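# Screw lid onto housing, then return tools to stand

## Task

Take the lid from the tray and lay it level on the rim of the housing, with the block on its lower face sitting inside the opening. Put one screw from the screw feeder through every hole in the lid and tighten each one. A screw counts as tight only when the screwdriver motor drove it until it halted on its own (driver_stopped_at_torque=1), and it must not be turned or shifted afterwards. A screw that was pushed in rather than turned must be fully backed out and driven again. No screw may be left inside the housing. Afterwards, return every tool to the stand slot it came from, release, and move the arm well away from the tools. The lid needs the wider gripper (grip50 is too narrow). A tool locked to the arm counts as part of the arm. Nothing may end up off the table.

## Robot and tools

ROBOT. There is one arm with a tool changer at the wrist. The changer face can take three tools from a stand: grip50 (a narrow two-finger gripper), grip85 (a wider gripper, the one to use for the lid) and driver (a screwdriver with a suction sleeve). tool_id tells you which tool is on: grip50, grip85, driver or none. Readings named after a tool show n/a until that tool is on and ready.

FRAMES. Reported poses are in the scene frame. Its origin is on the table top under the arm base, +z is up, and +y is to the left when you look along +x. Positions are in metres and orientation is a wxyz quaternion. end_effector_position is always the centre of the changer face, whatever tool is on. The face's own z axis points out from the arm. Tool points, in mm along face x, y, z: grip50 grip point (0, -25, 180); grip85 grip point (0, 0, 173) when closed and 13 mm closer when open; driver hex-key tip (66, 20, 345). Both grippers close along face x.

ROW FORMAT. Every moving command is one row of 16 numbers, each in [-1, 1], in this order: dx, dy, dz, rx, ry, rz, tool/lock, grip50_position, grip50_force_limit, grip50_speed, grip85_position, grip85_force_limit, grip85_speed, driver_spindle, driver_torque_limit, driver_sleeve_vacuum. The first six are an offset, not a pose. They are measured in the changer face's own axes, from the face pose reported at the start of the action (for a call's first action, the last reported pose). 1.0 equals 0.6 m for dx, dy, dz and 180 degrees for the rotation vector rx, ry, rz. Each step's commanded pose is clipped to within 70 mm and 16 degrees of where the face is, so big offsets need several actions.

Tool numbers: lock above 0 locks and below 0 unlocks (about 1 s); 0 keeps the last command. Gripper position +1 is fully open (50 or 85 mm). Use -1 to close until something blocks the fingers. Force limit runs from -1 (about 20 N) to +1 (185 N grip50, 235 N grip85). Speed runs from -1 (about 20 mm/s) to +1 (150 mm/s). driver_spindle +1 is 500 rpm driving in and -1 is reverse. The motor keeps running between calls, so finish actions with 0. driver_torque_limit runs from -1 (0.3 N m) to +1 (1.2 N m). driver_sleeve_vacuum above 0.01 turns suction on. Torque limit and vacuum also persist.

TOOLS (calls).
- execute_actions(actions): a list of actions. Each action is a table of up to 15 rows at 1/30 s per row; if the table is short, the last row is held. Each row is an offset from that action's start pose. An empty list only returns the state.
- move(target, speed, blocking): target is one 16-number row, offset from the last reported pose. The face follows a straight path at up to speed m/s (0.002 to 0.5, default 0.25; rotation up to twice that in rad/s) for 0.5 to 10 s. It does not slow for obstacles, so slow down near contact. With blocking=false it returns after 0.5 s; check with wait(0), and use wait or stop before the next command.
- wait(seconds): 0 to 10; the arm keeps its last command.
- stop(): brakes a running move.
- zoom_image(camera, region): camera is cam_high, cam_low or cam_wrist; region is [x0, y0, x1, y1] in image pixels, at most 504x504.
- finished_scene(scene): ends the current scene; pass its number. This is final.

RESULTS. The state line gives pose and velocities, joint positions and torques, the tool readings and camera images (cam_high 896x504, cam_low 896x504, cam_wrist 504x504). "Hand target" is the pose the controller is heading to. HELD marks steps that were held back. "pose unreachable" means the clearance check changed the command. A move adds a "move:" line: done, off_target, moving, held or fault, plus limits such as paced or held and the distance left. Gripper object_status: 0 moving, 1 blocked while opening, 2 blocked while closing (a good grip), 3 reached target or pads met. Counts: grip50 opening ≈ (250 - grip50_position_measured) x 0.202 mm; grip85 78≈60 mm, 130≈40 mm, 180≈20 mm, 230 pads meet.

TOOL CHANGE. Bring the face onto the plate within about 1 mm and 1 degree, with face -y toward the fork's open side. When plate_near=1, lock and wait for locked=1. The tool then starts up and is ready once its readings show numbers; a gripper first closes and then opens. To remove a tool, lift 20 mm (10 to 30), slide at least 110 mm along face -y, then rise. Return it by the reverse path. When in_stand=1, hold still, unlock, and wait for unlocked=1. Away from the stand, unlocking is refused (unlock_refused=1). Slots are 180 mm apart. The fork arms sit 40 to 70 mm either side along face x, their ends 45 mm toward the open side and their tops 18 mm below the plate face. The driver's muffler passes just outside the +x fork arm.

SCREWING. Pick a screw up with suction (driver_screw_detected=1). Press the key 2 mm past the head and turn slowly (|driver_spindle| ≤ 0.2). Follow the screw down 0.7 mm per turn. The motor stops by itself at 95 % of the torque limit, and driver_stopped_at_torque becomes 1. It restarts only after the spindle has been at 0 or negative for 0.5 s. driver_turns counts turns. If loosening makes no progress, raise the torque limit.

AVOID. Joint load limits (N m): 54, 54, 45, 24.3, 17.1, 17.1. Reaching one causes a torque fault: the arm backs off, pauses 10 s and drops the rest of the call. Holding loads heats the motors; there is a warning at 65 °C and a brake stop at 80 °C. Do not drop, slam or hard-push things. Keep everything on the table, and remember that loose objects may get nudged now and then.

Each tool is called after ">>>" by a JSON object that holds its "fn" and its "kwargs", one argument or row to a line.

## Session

>>> {"fn": "execute_actions", "kwargs": {
  "actions": []
}}

Scene clock: 0.00 s.
end_effector_position=(+0.4586, -0.0205, +0.3200) locked=0 unlocked=1 plate_near=0 in_stand=0 unlock_refused=0 tool_id=none grip50_position_measured=n/a grip50_object_status=n/a grip85_position_measured=n/a grip85_object_status=n/a driver_sleeve_vacuum_kpa=n/a driver_screw_detected=n/a driver_stopped_at_torque=n/a driver_turns=n/a end_effector_quat_wxyz=(-0.002, +0.721, +0.693, +0.003) end_effector_velocity=(-0.001, -0.001, -0.000) end_effector_angular_velocity=(-0.000, +0.002, -0.000)
Joint positions: [-0.001 -0.271 -0.835  0.002 -0.563 -0.003]
Joint velocities: [-0.001  0.     0.001 -0.001 -0.001 -0.   ]
Joint torques (N m, as the arm reports them, + toward a larger angle): no reading
Motor temperatures (°C, as the motors report them): [30 30 38 32 39 39]
Hand target: +0.459, -0.021, +0.320; -0.002, +0.721, +0.693, +0.003
camera_calibration (this result's frames):
cam_wrist: T_world_to_cam=[[-0.00292315, 0.999983, -0.00512154, 0.0196186], [0.970887, 0.00406476, 0.239505, -0.462157], [0.239522, -0.00427232, -0.970882, 0.247117], [0, 0, 0, 1]] pos_world=[0.389569, -0.016684, 0.350711]

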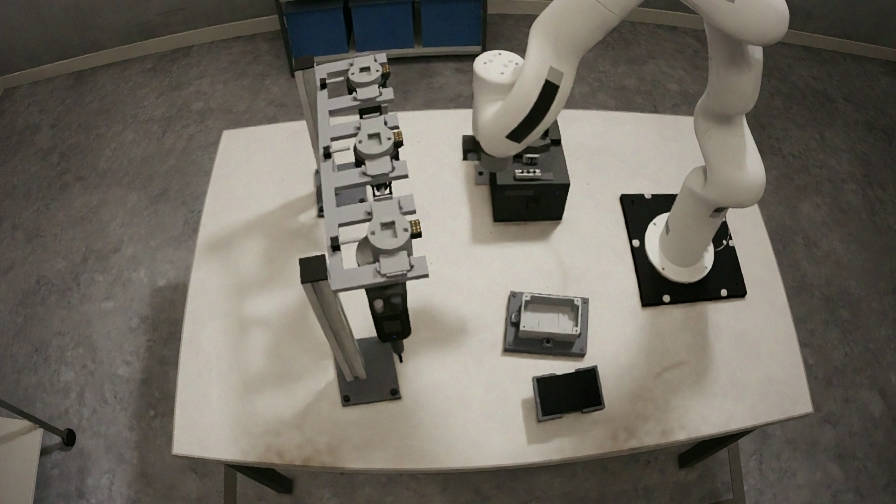

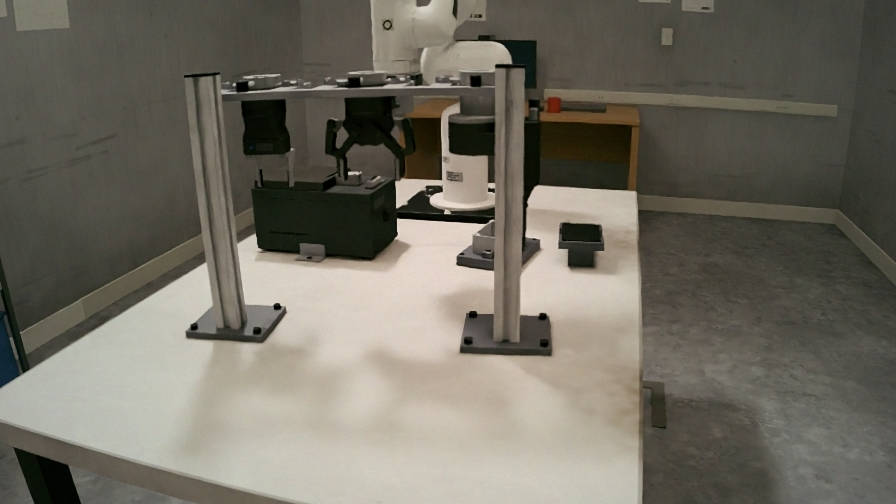

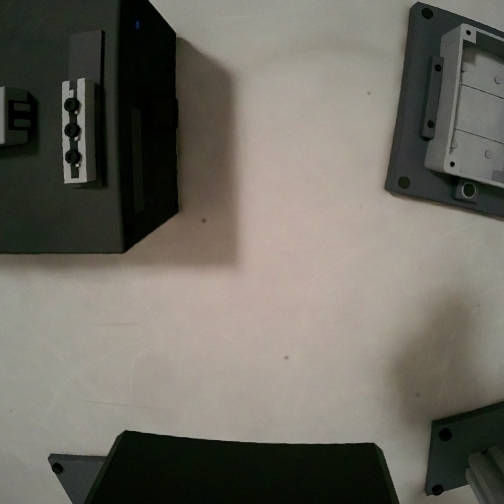

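>>> {"fn": "zoom_image", "kwargs": {
  "camera": "cam_high",
  "region": [280,40,480,300]
}}

>>> {"fn": "zoom_image", "kwargs": {
  "camera": "cam_high",
  "region": [470,270,650,440]
}}

Region (280, 40, 480, 300) of cam_high's 896x504 image, scaled by 1.938, with more detail than that image has; it fills the left 388 columns of this view, and the rest is white.

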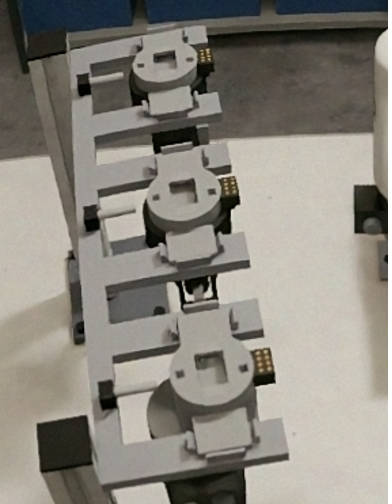

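Region (470, 270, 650, 440) of cam_high's 896x504 image, scaled by 2.800, with more detail than that image has.

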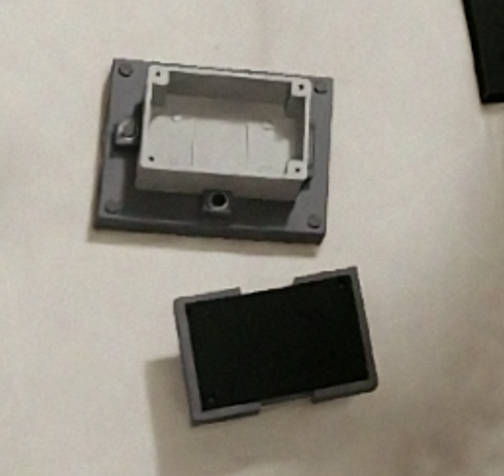

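>>> {"fn": "move", "kwargs": {
  "target": [0.02,0.07,-0.2528,0,0,-0.057,0,0,0,0,0,0,0,0,0,0],
  "speed": 0.3
}}

Scene clock: 49.23 s.
end_effector_position=(+0.5007, -0.0111, +0.4713) locked=0 unlocked=1 plate_near=0 in_stand=0 unlock_refused=0 tool_id=none grip50_position_measured=n/a grip50_object_status=n/a grip85_position_measured=n/a grip85_object_status=n/a driver_sleeve_vacuum_kpa=n/a driver_screw_detected=n/a driver_stopped_at_torque=n/a driver_turns=n/a end_effector_quat_wxyz=(-0.002, +0.656, +0.755, +0.003) end_effector_velocity=(+0.001, -0.000, +0.003) end_effector_angular_velocity=(+0.000, -0.003, +0.002)
Joint positions: [ 0.023 -0.181 -1.107  0.002 -0.925 -0.158]
Joint velocities: [-0.     0.001 -0.006  0.    -0.004 -0.002]
Joint torques (N m, as the arm reports them, + toward a larger angle): [ -2.14  28.01 -17.42   0.26  -0.03  -0.2 ]
Motor temperatures (°C, as the motors report them): [30 30 38 32 39 39]
Hand target: +0.501, -0.011, +0.472; -0.002, +0.656, +0.755, +0.003
Off the commanded pose: 0.001 m, 0 deg.
move: done
camera_calibration (this result's frames):
cam_wrist: T_world_to_cam=[[-0.181219, 0.98343, -0.00503222, 0.100146], [0.954491, 0.177114, 0.239952, -0.529361], [0.236867, 0.0386807, -0.970772, 0.385695], [0, 0, 0, 1]] pos_world=[0.43206, -0.0196482, 0.501947]

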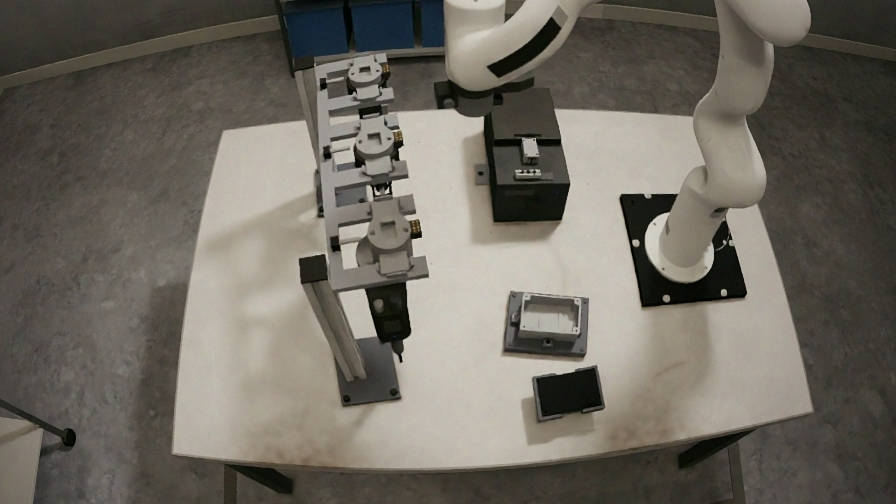

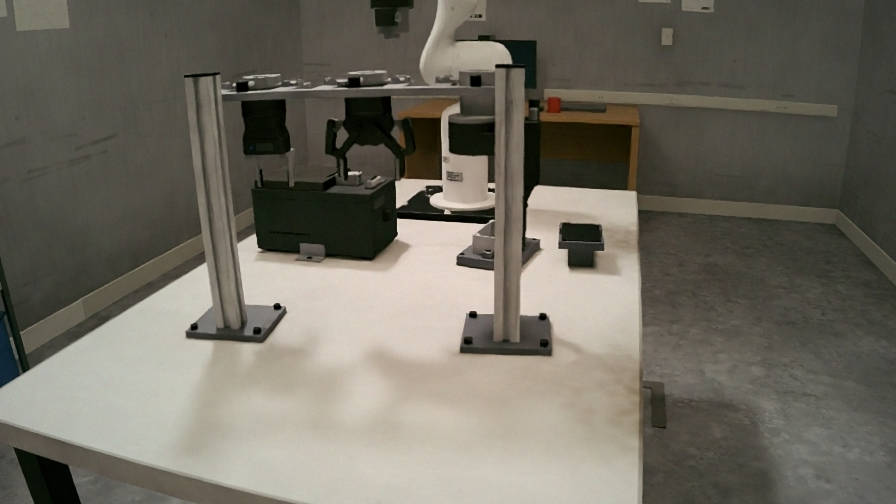

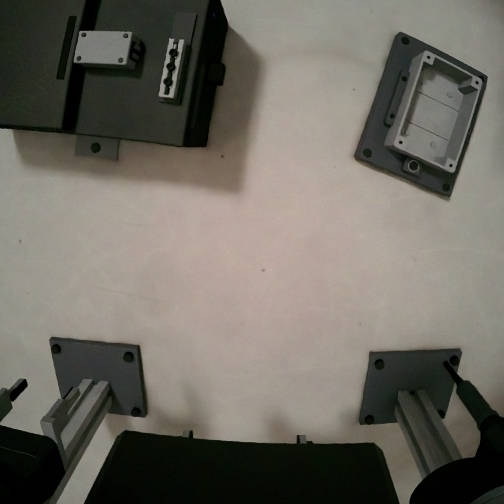

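>>> {"fn": "move", "kwargs": {
  "target": [-0.0208,0.245,0,0,0,0,0,0,0,0,0,0,0,0,0,0],
  "speed": 0.3
}}

>>> {"fn": "zoom_image", "kwargs": {
  "camera": "cam_wrist",
  "region": [0,200,504,440]
}}

Scene clock: 58.20 s.
end_effector_position=(+0.6478, -0.0033, +0.4715) locked=0 unlocked=1 plate_near=0 in_stand=0 unlock_refused=0 tool_id=none grip50_position_measured=n/a grip50_object_status=n/a grip85_position_measured=n/a grip85_object_status=n/a driver_sleeve_vacuum_kpa=n/a driver_screw_detected=n/a driver_stopped_at_torque=n/a driver_turns=n/a end_effector_quat_wxyz=(-0.002, +0.656, +0.755, +0.003) end_effector_velocity=(+0.001, -0.000, -0.001) end_effector_angular_velocity=(-0.001, +0.001, -0.000)
Joint positions: [ 0.039 -0.552 -1.595  0.002 -1.043 -0.142]
Joint velocities: [-0.    -0.004 -0.004 -0.001 -0.001  0.   ]
Joint torques (N m, as the arm reports them, + toward a larger angle): [ -2.44  45.88 -17.97   0.23  -0.06  -0.21]
Motor temperatures (°C, as the motors report them): [30 31 39 32 39 39]
Hand target: +0.648, -0.003, +0.471; -0.002, +0.656, +0.755, +0.003
Off the commanded pose: 0.000 m, 0 deg.
move: done
camera_calibration (this result's frames):
cam_wrist: T_world_to_cam=[[-0.181374, 0.983402, -0.004926, 0.119158], [0.954439, 0.177235, 0.240072, -0.671263], [0.23696, 0.0388412, -0.970743, 0.350735], [0, 0, 0, 1]] pos_world=[0.579181, -0.0118322, 0.502212]

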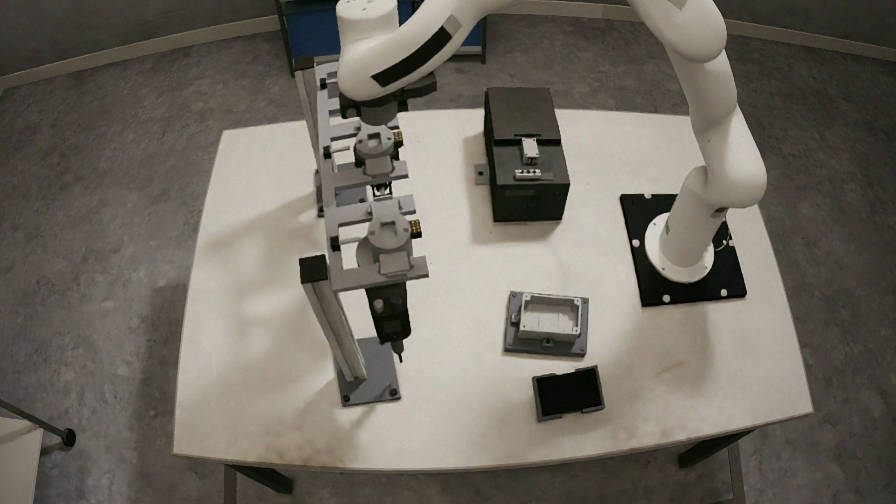

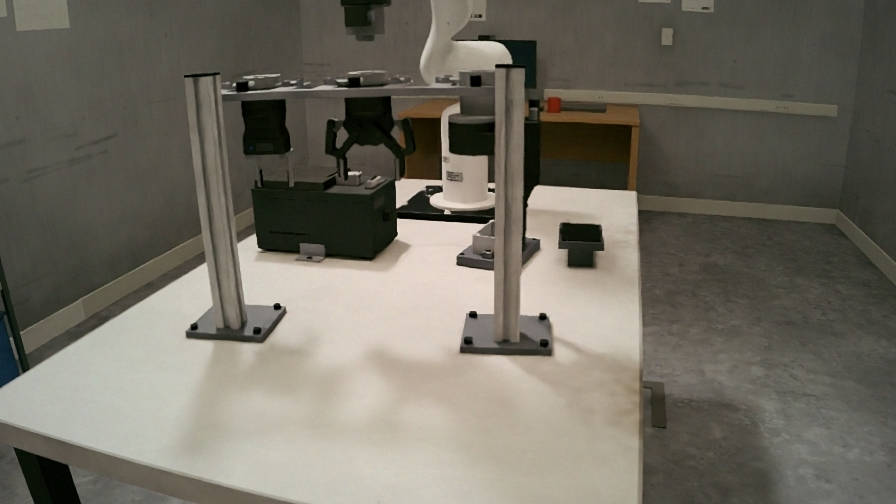

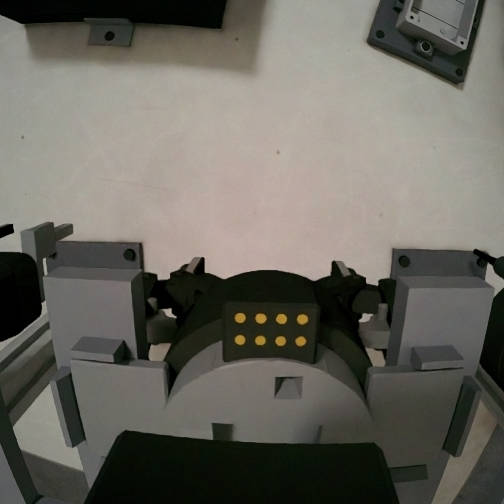

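Region (0, 200, 504, 440) of cam_wrist's 504x504 image, scaled by 1.000; it fills the top 240 rows of this view, and the rest is white.

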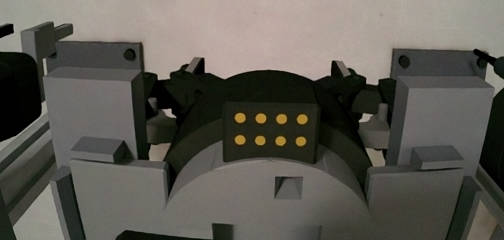

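>>> {"fn": "move", "kwargs": {
  "target": [0.004,0.02,0,0,0,0,0,0,0,0,0,0,0,0,0,0],
  "speed": 0.1
}}

>>> {"fn": "zoom_image", "kwargs": {
  "camera": "cam_wrist",
  "region": [180,220,348,388]
}}

Scene clock: 73.23 s.
end_effector_position=(+0.6593, +0.0007, +0.4716) locked=0 unlocked=1 plate_near=0 in_stand=0 unlock_refused=0 tool_id=none grip50_position_measured=n/a grip50_object_status=n/a grip85_position_measured=n/a grip85_object_status=n/a driver_sleeve_vacuum_kpa=n/a driver_screw_detected=n/a driver_stopped_at_torque=n/a driver_turns=n/a end_effector_quat_wxyz=(-0.002, +0.656, +0.755, +0.003) end_effector_velocity=(+0.001, +0.000, +0.001) end_effector_angular_velocity=(-0.000, -0.002, -0.000)
Joint positions: [ 0.045 -0.583 -1.641  0.002 -1.058 -0.135]
Joint velocities: [ 0.    -0.002 -0.004 -0.    -0.     0.   ]
Joint torques (N m, as the arm reports them, + toward a larger angle): [ -1.71  48.24 -17.81   0.28   0.    -0.25]
Motor temperatures (°C, as the motors report them): [30 31 39 32 39 39]
Hand target: +0.659, +0.001, +0.472; -0.002, +0.656, +0.755, +0.003
Off the commanded pose: 0.000 m, 0 deg.
move: done
camera_calibration (this result's frames):
cam_wrist: T_world_to_cam=[[-0.181394, 0.983398, -0.00490336, 0.117306], [0.954438, 0.177249, 0.240065, -0.682935], [0.236949, 0.0388665, -0.970744, 0.347892], [0, 0, 0, 1]] pos_world=[0.590665, -0.00782983, 0.502238]

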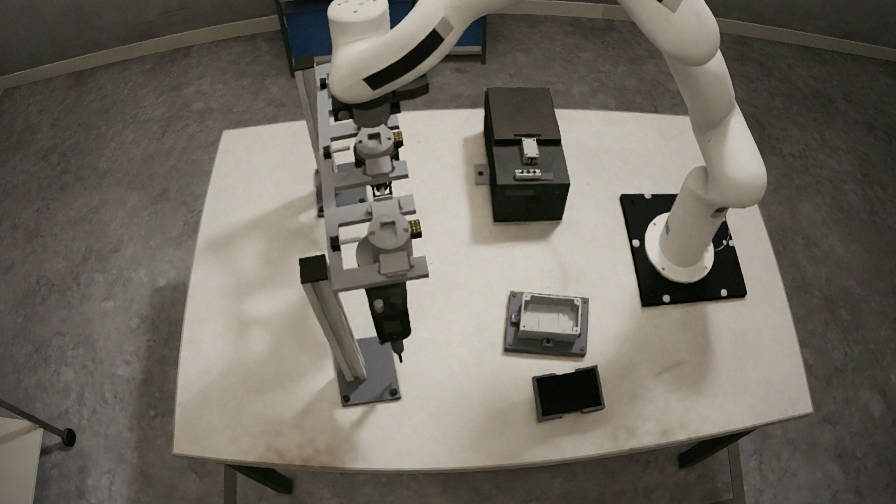

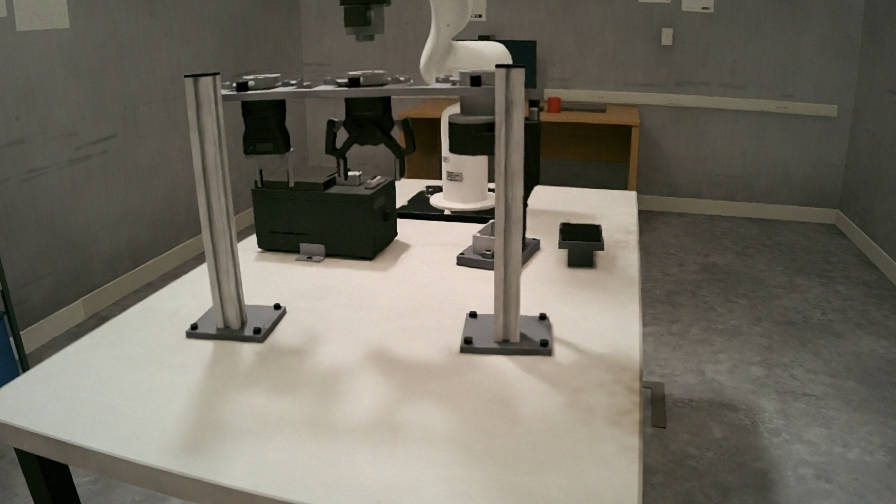

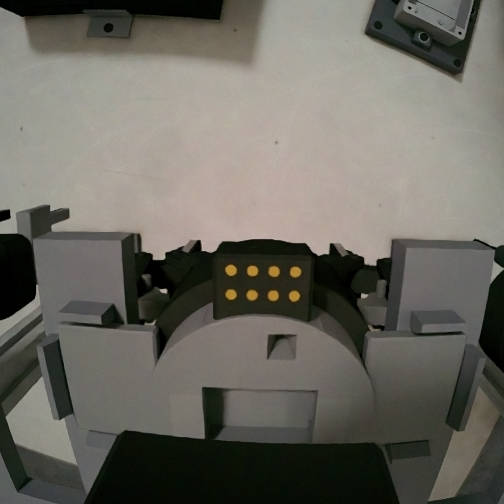

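Region (180, 220, 348, 388) of cam_wrist's 504x504 image, scaled by 3.000, with more detail than that image has.

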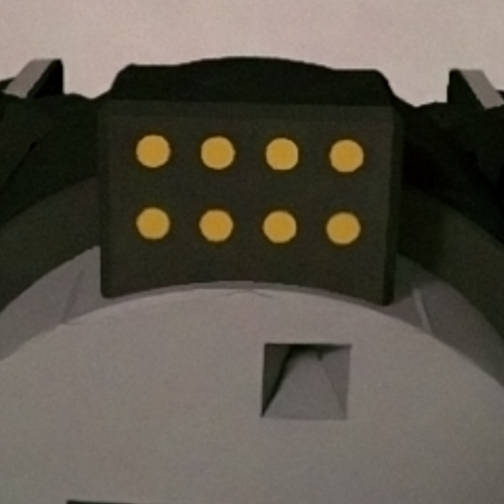

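>>> {"fn": "move", "kwargs": {
  "target": [0.001,0.0012,0.075,0,0,0.0015,0,0,0,0,0,0,0,0,0,0],
  "speed": 0.1
}}

>>> {"fn": "execute_actions", "kwargs": {
  "actions": [
    [[0,0,0.012,0,0,0,0,0,0,0,0,0,0,0,0,0]],
    [[0,0,0.012,0,0,0,0,0,0,0,0,0,0,0,0,0]]
  ]
}}

Scene clock: 89.93 s.
end_effector_position=(+0.6600, +0.0016, +0.4268) locked=0 unlocked=1 plate_near=0 in_stand=0 unlock_refused=0 tool_id=none grip50_position_measured=n/a grip50_object_status=n/a grip85_position_measured=n/a grip85_object_status=n/a driver_sleeve_vacuum_kpa=n/a driver_screw_detected=n/a driver_stopped_at_torque=n/a driver_turns=n/a end_effector_quat_wxyz=(-0.002, +0.658, +0.753, +0.003) end_effector_velocity=(+0.000, -0.001, -0.001) end_effector_angular_velocity=(+0.001, -0.001, -0.002)
Joint positions: [ 0.046 -0.611 -1.582  0.002 -0.97  -0.13 ]
Joint velocities: [-0.001 -0.001  0.001  0.001  0.003  0.   ]
Joint torques (N m, as the arm reports them, + toward a larger angle): [ -1.3   49.07 -17.42   0.48  -0.03  -0.25]
Motor temperatures (°C, as the motors report them): [30 31 39 32 39 39]
Hand target: +0.660, +0.002, +0.427; -0.002, +0.658, +0.753, +0.003
Off the commanded pose: 0.000 m, 0 deg.
move: done
camera_calibration (this result's frames):
cam_wrist: T_world_to_cam=[[-0.176634, 0.984264, -0.00501881, 0.113188], [0.95521, 0.172645, 0.240349, -0.673656], [0.237433, 0.0376597, -0.970674, 0.303929], [0, 0, 0, 1]] pos_world=[0.591313, -0.00654959, 0.457497]

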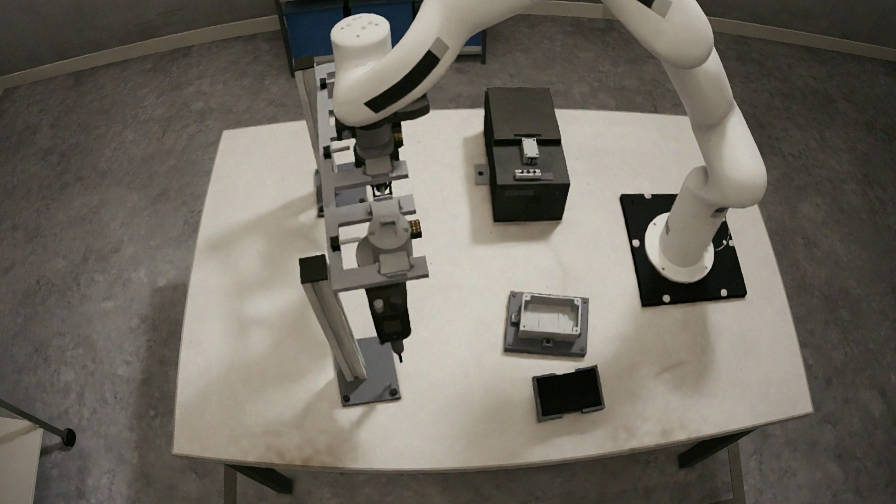

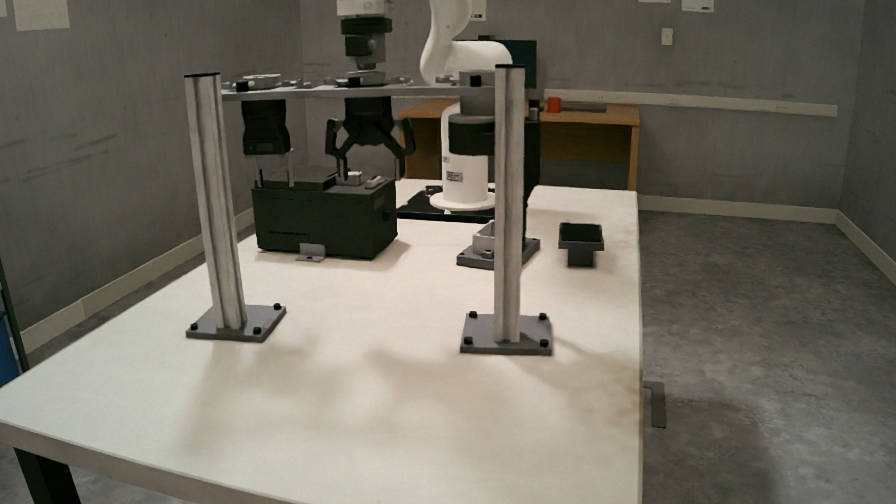

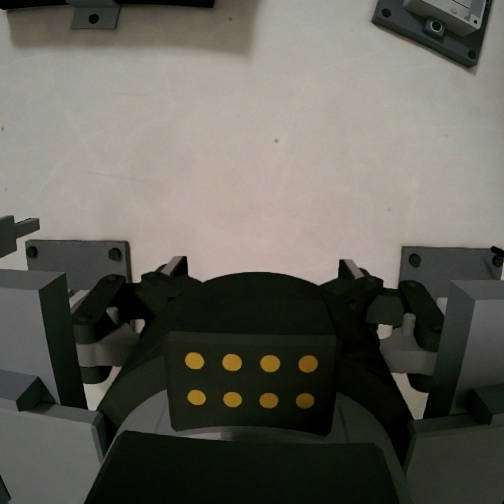

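Scene clock: 90.93 s.
end_effector_position=(+0.6600, +0.0017, +0.4126) locked=0 unlocked=1 plate_near=1 in_stand=1 unlock_refused=0 tool_id=none grip50_position_measured=n/a grip50_object_status=n/a grip85_position_measured=n/a grip85_object_status=n/a driver_sleeve_vacuum_kpa=n/a driver_screw_detected=n/a driver_stopped_at_torque=n/a driver_turns=n/a end_effector_quat_wxyz=(-0.002, +0.658, +0.753, +0.003) end_effector_velocity=(+0.001, +0.000, +0.000) end_effector_angular_velocity=(-0.000, -0.003, +0.001)
Joint positions: [ 0.046 -0.622 -1.565  0.002 -0.943 -0.13 ]
Joint velocities: [ 0.001  0.    -0.    -0.     0.003 -0.   ]
Joint torques (N m, as the arm reports them, + toward a larger angle): [ -2.59  47.18 -17.21   0.58   0.22  -0.16]
Motor temperatures (°C, as the motors report them): [30 31 39 32 39 39]
Hand target: +0.660, +0.002, +0.413; -0.002, +0.658, +0.753, +0.003
Off the commanded pose: 0.000 m, 0 deg.
Step readings (end_effector_position; steps 1 to 15: 1st action; 16 to 30: 2nd action):
0: (+0.6600, +0.0016, +0.4268)
1: (+0.6600, +0.0016, +0.4268)
2: (+0.6601, +0.0016, +0.4262)
4: (+0.6600, +0.0017, +0.4227)
8: (+0.6599, +0.0017, +0.4198)
15: (+0.6600, +0.0017, +0.4197)
16: (+0.6600, +0.0017, +0.4197)
17: (+0.6601, +0.0017, +0.4191)
19: (+0.6600, +0.0017, +0.4155)
23: (+0.6599, +0.0017, +0.4128)
30: end_effector_position above
camera_calibration (this result's frames):
cam_wrist: T_world_to_cam=[[-0.176614, 0.984267, -0.00506943, 0.113051], [0.955182, 0.172634, 0.240467, -0.670304], [0.237558, 0.0376276, -0.970644, 0.290034], [0, 0, 0, 1]] pos_world=[0.591329, -0.00646828, 0.443279]

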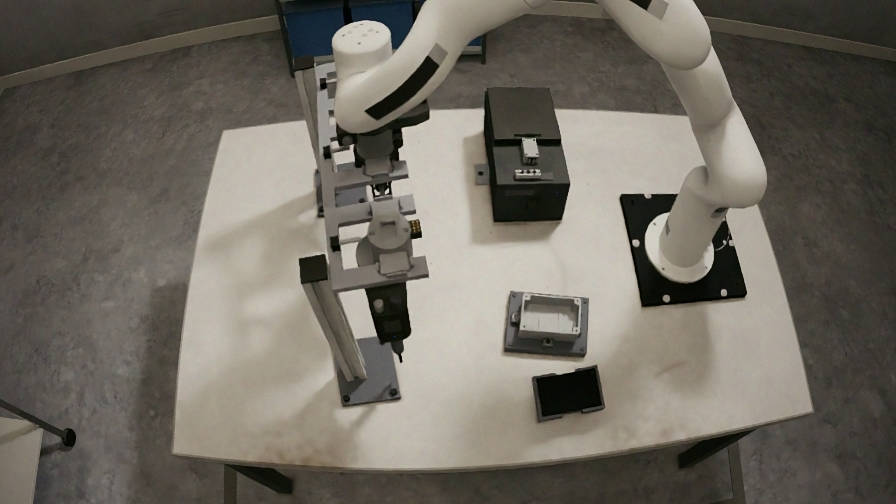

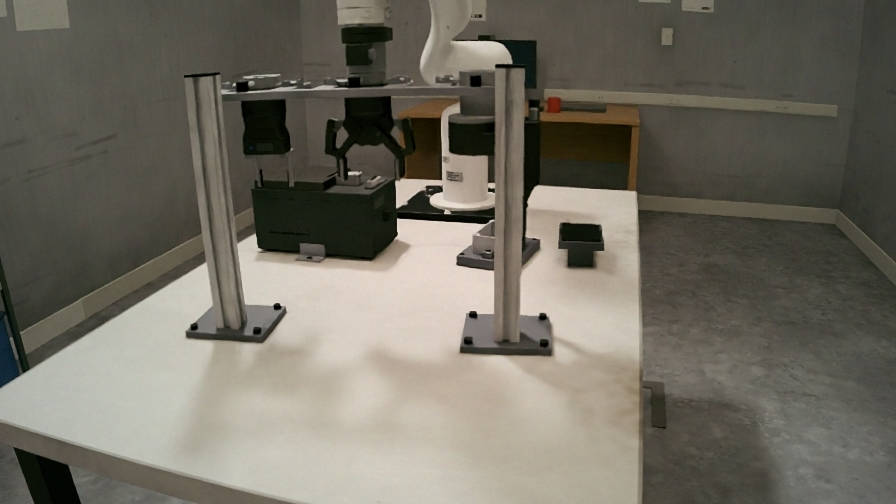

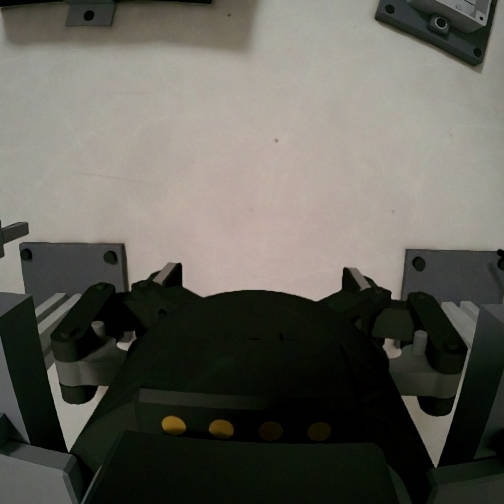

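>>> {"fn": "execute_actions", "kwargs": {
  "actions": [
    [[0,0,0.001,0,0,0,1,0,0,0,1,0,0,0,0,0]],
    [[0,0,0,0,0,0,1,0,0,0,1,0,0,0,0,0]],
    [[0,0,0,0,0,0,1,0,0,0,1,0,0,0,0,0]]
  ]
}}

Scene clock: 98.70 s.
end_effector_position=(+0.6598, +0.0017, +0.4124) locked=1 unlocked=0 plate_near=1 in_stand=1 unlock_refused=0 tool_id=grip85 grip50_position_measured=n/a grip50_object_status=n/a grip85_position_measured=n/a grip85_object_status=n/a driver_sleeve_vacuum_kpa=n/a driver_screw_detected=n/a driver_stopped_at_torque=n/a driver_turns=n/a end_effector_quat_wxyz=(-0.002, +0.658, +0.753, +0.003) end_effector_velocity=(-0.000, +0.000, -0.000) end_effector_angular_velocity=(+0.000, +0.001, -0.000)
Joint positions: [ 0.046 -0.622 -1.565  0.002 -0.943 -0.13 ]
Joint velocities: [ 0.     0.     0.     0.    -0.     0.001]
Joint torques (N m, as the arm reports them, + toward a larger angle): [ -1.86  53.54 -22.24   1.39   2.21   0.73]
Motor temperatures (°C, as the motors report them): [30 31 39 32 39 39]
Hand target: +0.660, +0.002, +0.412; -0.002, +0.658, +0.753, +0.003
Off the commanded pose: 0.000 m, 0 deg.
Step readings (end_effector_position; steps 1 to 15: 1st action; 16 to 30: 2nd action; 31 to 45: 3rd action):
0: (+0.6600, +0.0017, +0.4125)
1: (+0.6600, +0.0017, +0.4125)
2: (+0.6600, +0.0017, +0.4125)
4: (+0.6600, +0.0017, +0.4124)
8: (+0.6600, +0.0017, +0.4122)
15: (+0.6600, +0.0017, +0.4122)
16: (+0.6600, +0.0017, +0.4121)
17: (+0.6599, +0.0017, +0.4120)
19: (+0.6598, +0.0017, +0.4119)
23: (+0.6597, +0.0017, +0.4121)
30: (+0.6598, +0.0017, +0.4124)
31: (+0.6598, +0.0017, +0.4124)
32: (+0.6598, +0.0017, +0.4124)
34: (+0.6598, +0.0017, +0.4124)
38: (+0.6598, +0.0017, +0.4124)
45: end_effector_position above
camera_calibration (this result's frames):
cam_wrist: T_world_to_cam=[[-0.176775, 0.984239, -0.0049375, 0.113102], [0.955335, 0.172787, 0.23975, -0.669877], [0.236825, 0.037665, -0.970822, 0.290406], [0, 0, 0, 1]] pos_world=[0.591175, -0.00651213, 0.443094]

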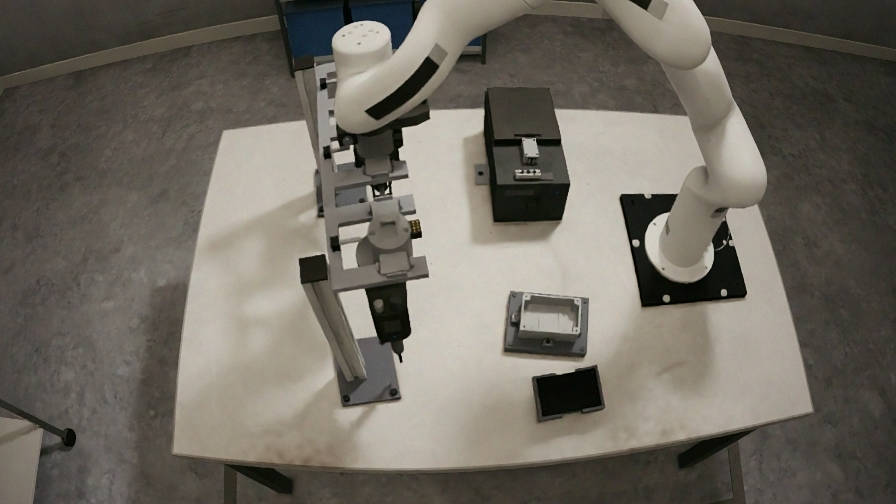

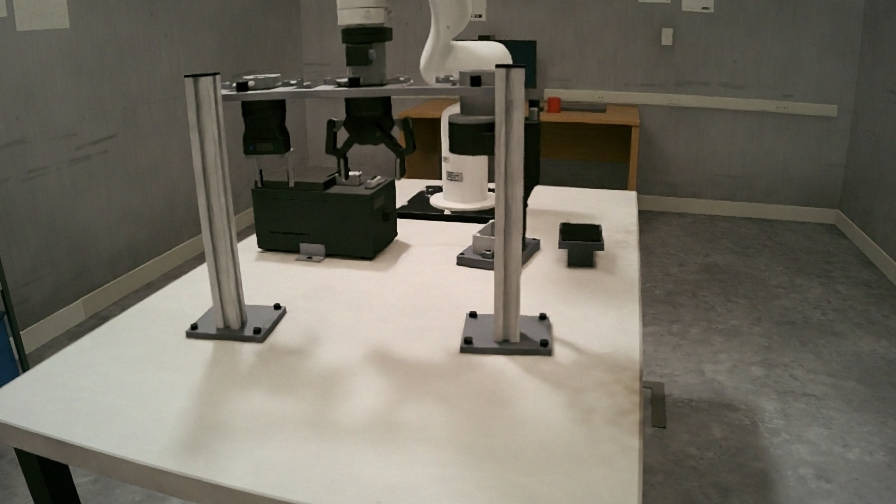

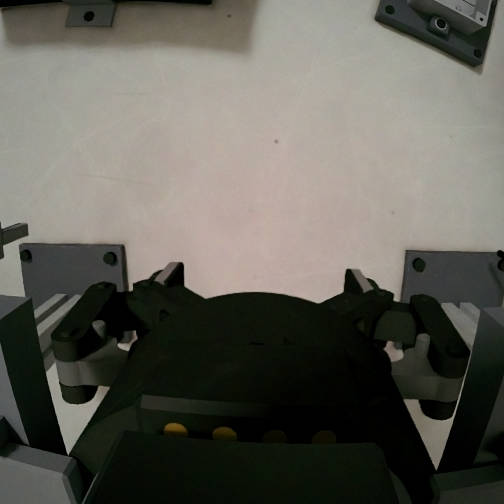

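>>> {"fn": "move", "kwargs": {
  "target": [0,0,-0.034,0,0,0,0,0,0,0,1,0,0,0,0,0],
  "speed": 0.08
}}

>>> {"fn": "move", "kwargs": {
  "target": [0,-0.21,0,0,0,0,0,0,0,0,1,0,0,0,0,0],
  "speed": 0.15
}}

Scene clock: 109.53 s.
end_effector_position=(+0.6598, +0.0016, +0.4326) locked=1 unlocked=0 plate_near=1 in_stand=0 unlock_refused=0 tool_id=grip85 grip50_position_measured=n/a grip50_object_status=n/a grip85_position_measured=3 grip85_object_status=3 driver_sleeve_vacuum_kpa=n/a driver_screw_detected=n/a driver_stopped_at_torque=n/a driver_turns=n/a end_effector_quat_wxyz=(-0.002, +0.658, +0.753, +0.003) end_effector_velocity=(-0.000, -0.000, -0.000) end_effector_angular_velocity=(-0.000, +0.003, +0.001)
Joint positions: [ 0.046 -0.607 -1.589  0.002 -0.982 -0.13 ]
Joint velocities: [-0.001 -0.001 -0.    -0.001 -0.003 -0.001]
Joint torques (N m, as the arm reports them, + toward a larger angle): [ -3.07  60.77 -21.97   0.62   0.    -0.31]
Motor temperatures (°C, as the motors report them): [30 31 39 32 39 39]
Hand target: +0.660, +0.002, +0.433; -0.002, +0.658, +0.753, +0.003
Off the commanded pose: 0.000 m, 0 deg.
move: done
camera_calibration (this result's frames):
cam_wrist: T_world_to_cam=[[-0.176773, 0.98424, -0.00488433, 0.113286], [0.955344, 0.172773, 0.239722, -0.674695], [0.236788, 0.0377102, -0.970829, 0.310073], [0, 0, 0, 1]] pos_world=[0.591171, -0.00662488, 0.46332]

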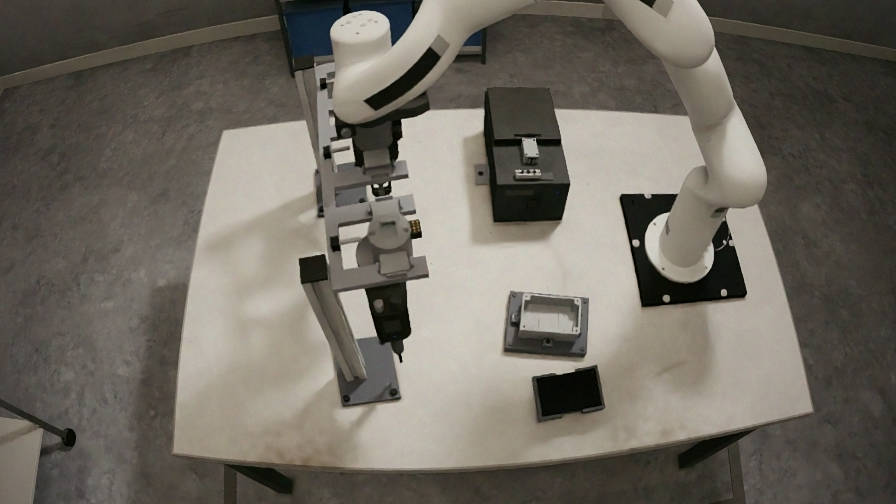

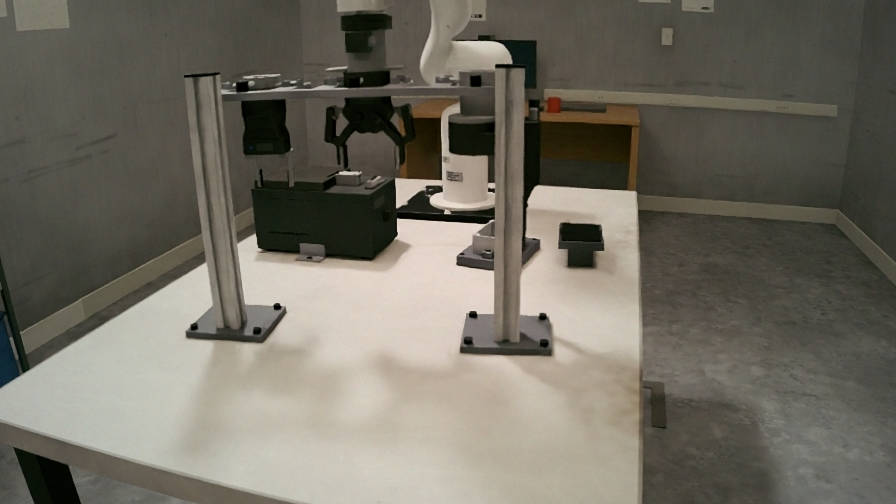

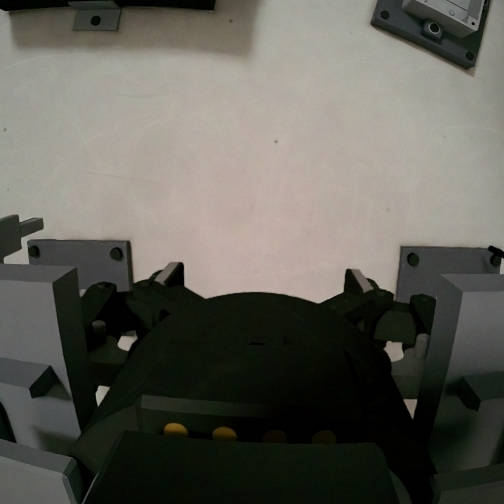

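Scene clock: 110.80 s.
end_effector_position=(+0.5352, -0.0151, +0.4324) locked=1 unlocked=0 plate_near=1 in_stand=0 unlock_refused=0 tool_id=grip85 grip50_position_measured=n/a grip50_object_status=n/a grip85_position_measured=3 grip85_object_status=3 driver_sleeve_vacuum_kpa=n/a driver_screw_detected=n/a driver_stopped_at_torque=n/a driver_turns=n/a end_effector_quat_wxyz=(-0.002, +0.658, +0.753, +0.003) end_effector_velocity=(-0.001, -0.000, -0.000) end_effector_angular_velocity=(+0.000, -0.001, -0.000)
Joint positions: [ 0.016 -0.299 -1.159  0.002 -0.86  -0.16 ]
Joint velocities: [-0.001  0.003  0.005  0.     0.002 -0.001]
Joint torques (N m, as the arm reports them, + toward a larger angle): [ -1.3   43.31 -22.13   0.39  -0.02  -0.2 ]
Motor temperatures (°C, as the motors report them): [30 31 39 32 39 39]
Hand target: +0.535, -0.015, +0.432; -0.002, +0.658, +0.753, +0.003
Off the commanded pose: 0.000 m, 0 deg.
move: done
camera_calibration (this result's frames):
cam_wrist: T_world_to_cam=[[-0.176627, 0.984265, -0.0051032, 0.107728], [0.955296, 0.172673, 0.239987, -0.552788], [0.237092, 0.037513, -0.970763, 0.339863], [0, 0, 0, 1]] pos_world=[0.466525, -0.0233311, 0.463138]

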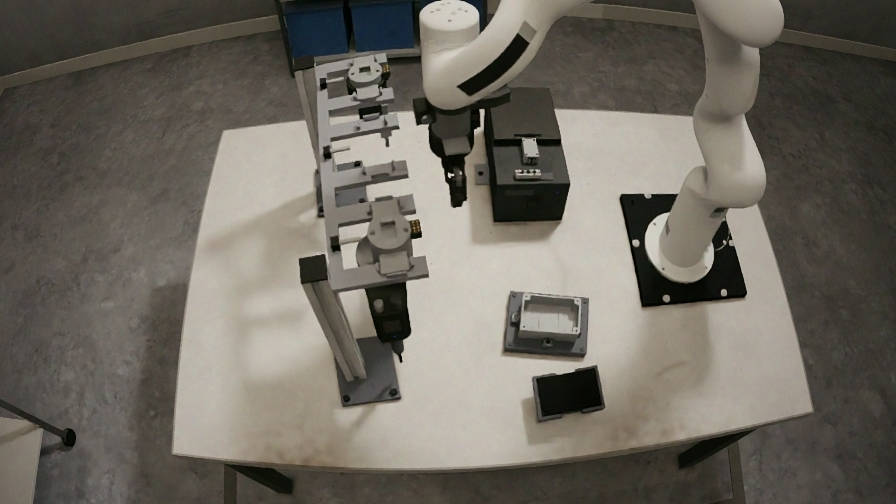

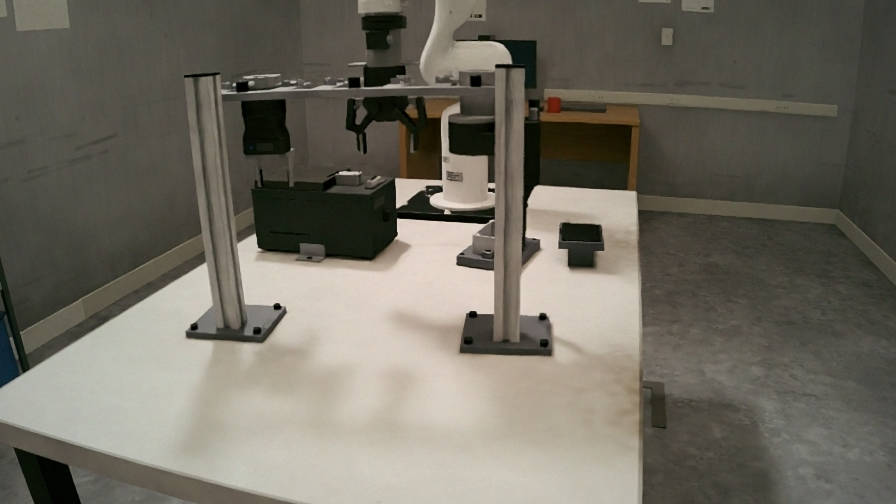

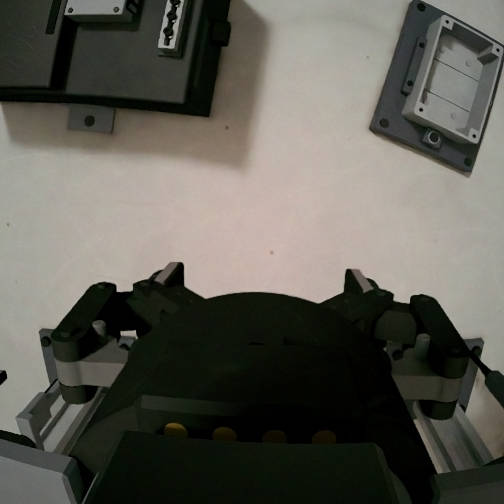

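>>> {"fn": "move", "kwargs": {
  "target": [0.637,-0.171,0.053,0,0,-0.013,0,0,0,0,1,0,0,0,0,0],
  "speed": 0.3
}}

Scene clock: 141.40 s.
end_effector_position=(+0.3827, +0.3500, +0.4029) locked=1 unlocked=0 plate_near=1 in_stand=0 unlock_refused=0 tool_id=grip85 grip50_position_measured=n/a grip50_object_status=n/a grip85_position_measured=3 grip85_object_status=3 driver_sleeve_vacuum_kpa=n/a driver_screw_detected=n/a driver_stopped_at_torque=n/a driver_turns=n/a end_effector_quat_wxyz=(-0.002, +0.643, +0.766, +0.003) end_effector_velocity=(-0.001, +0.002, +0.000) end_effector_angular_velocity=(+0.001, -0.000, -0.000)
Joint positions: [ 0.783 -0.295 -1.078  0.002 -0.782  0.566]
Joint velocities: [ 0.003 -0.001 -0.002  0.    -0.     0.003]
Joint torques (N m, as the arm reports them, + toward a larger angle): [ -0.46  41.44 -20.98  -0.04   0.12  -0.17]
Motor temperatures (°C, as the motors report them): [30 31 40 32 39 39]
Hand target: +0.383, +0.350, +0.403; -0.002, +0.642, +0.766, +0.003
Off the commanded pose: 0.001 m, 0 deg.
move: done
camera_calibration (this result's frames):
cam_wrist: T_world_to_cam=[[-0.216212, 0.976336, -0.0044513, -0.261039], [0.947783, 0.210979, 0.239156, -0.473284], [0.234436, 0.0474896, -0.970971, 0.331217], [0, 0, 0, 1]] pos_world=[0.314481, 0.338985, 0.433629]

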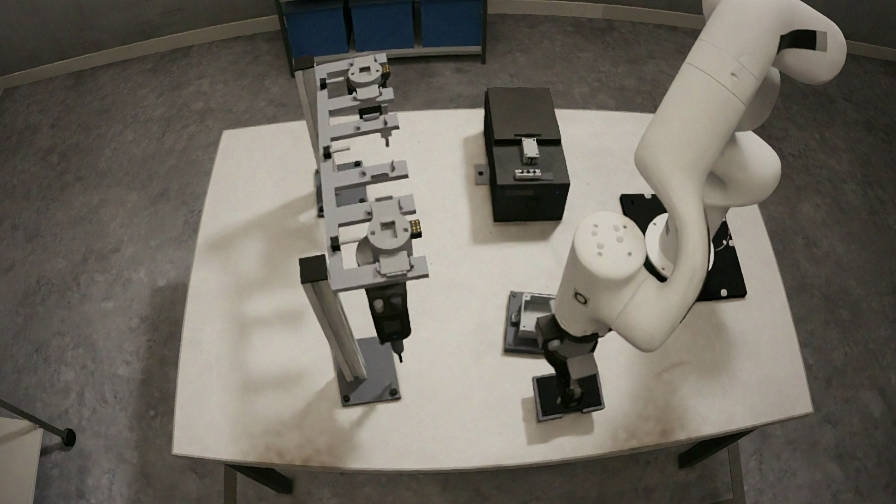

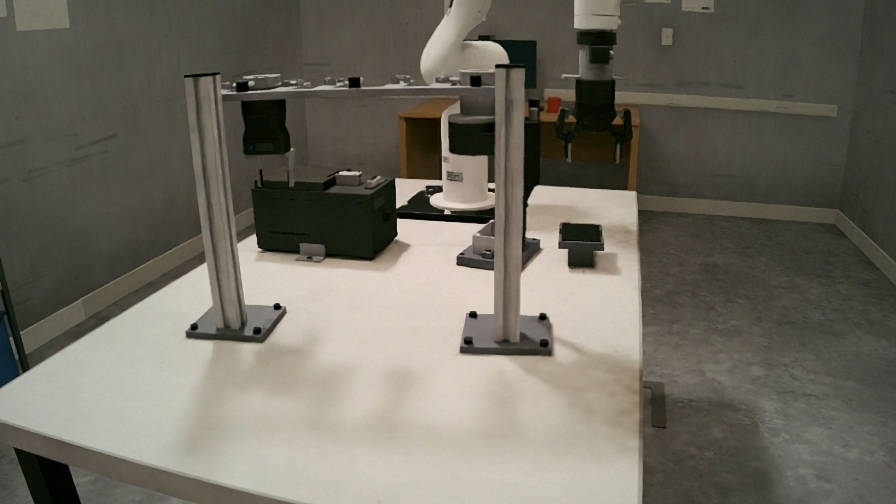

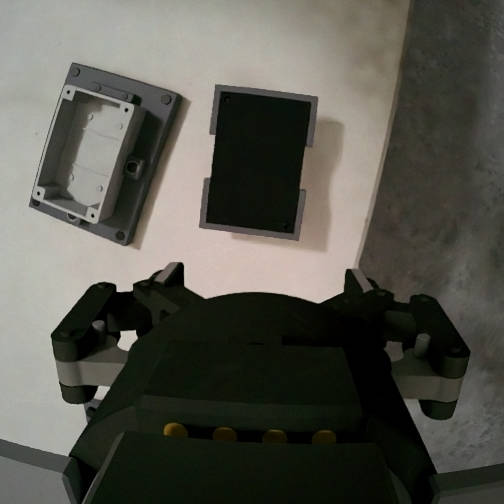

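>>> {"fn": "zoom_image", "kwargs": {
  "camera": "cam_wrist",
  "region": [180,70,348,250]
}}

>>> {"fn": "zoom_image", "kwargs": {
  "camera": "cam_wrist",
  "region": [20,50,200,260]
}}

Region (180, 70, 348, 250) of cam_wrist's 504x504 image, scaled by 2.800, with more detail than that image has; it fills the left 470 columns of this view, and the rest is white.

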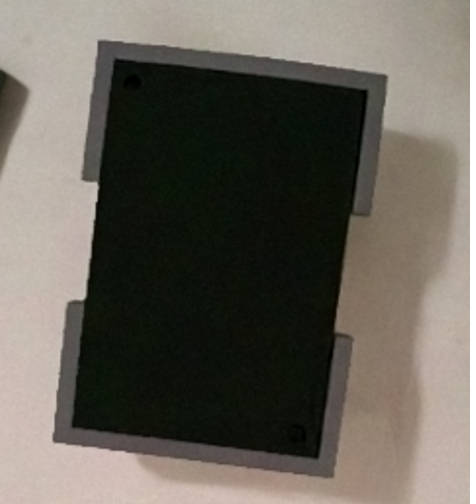

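Region (20, 50, 200, 260) of cam_wrist's 504x504 image, scaled by 2.400, with more detail than that image has; it fills the left 432 columns of this view, and the rest is white.

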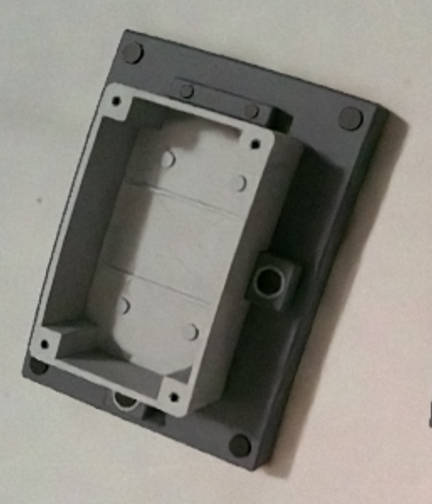

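>>> {"fn": "zoom_image", "kwargs": {
  "camera": "cam_low",
  "region": [440,80,680,290]
}}

Region (440, 80, 680, 290) of cam_low's 896x504 image, scaled by 2.100, with more detail than that image has; it fills the top 441 rows of this view, and the rest is white.

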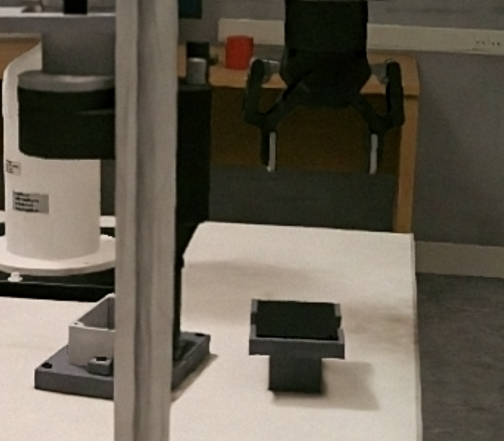

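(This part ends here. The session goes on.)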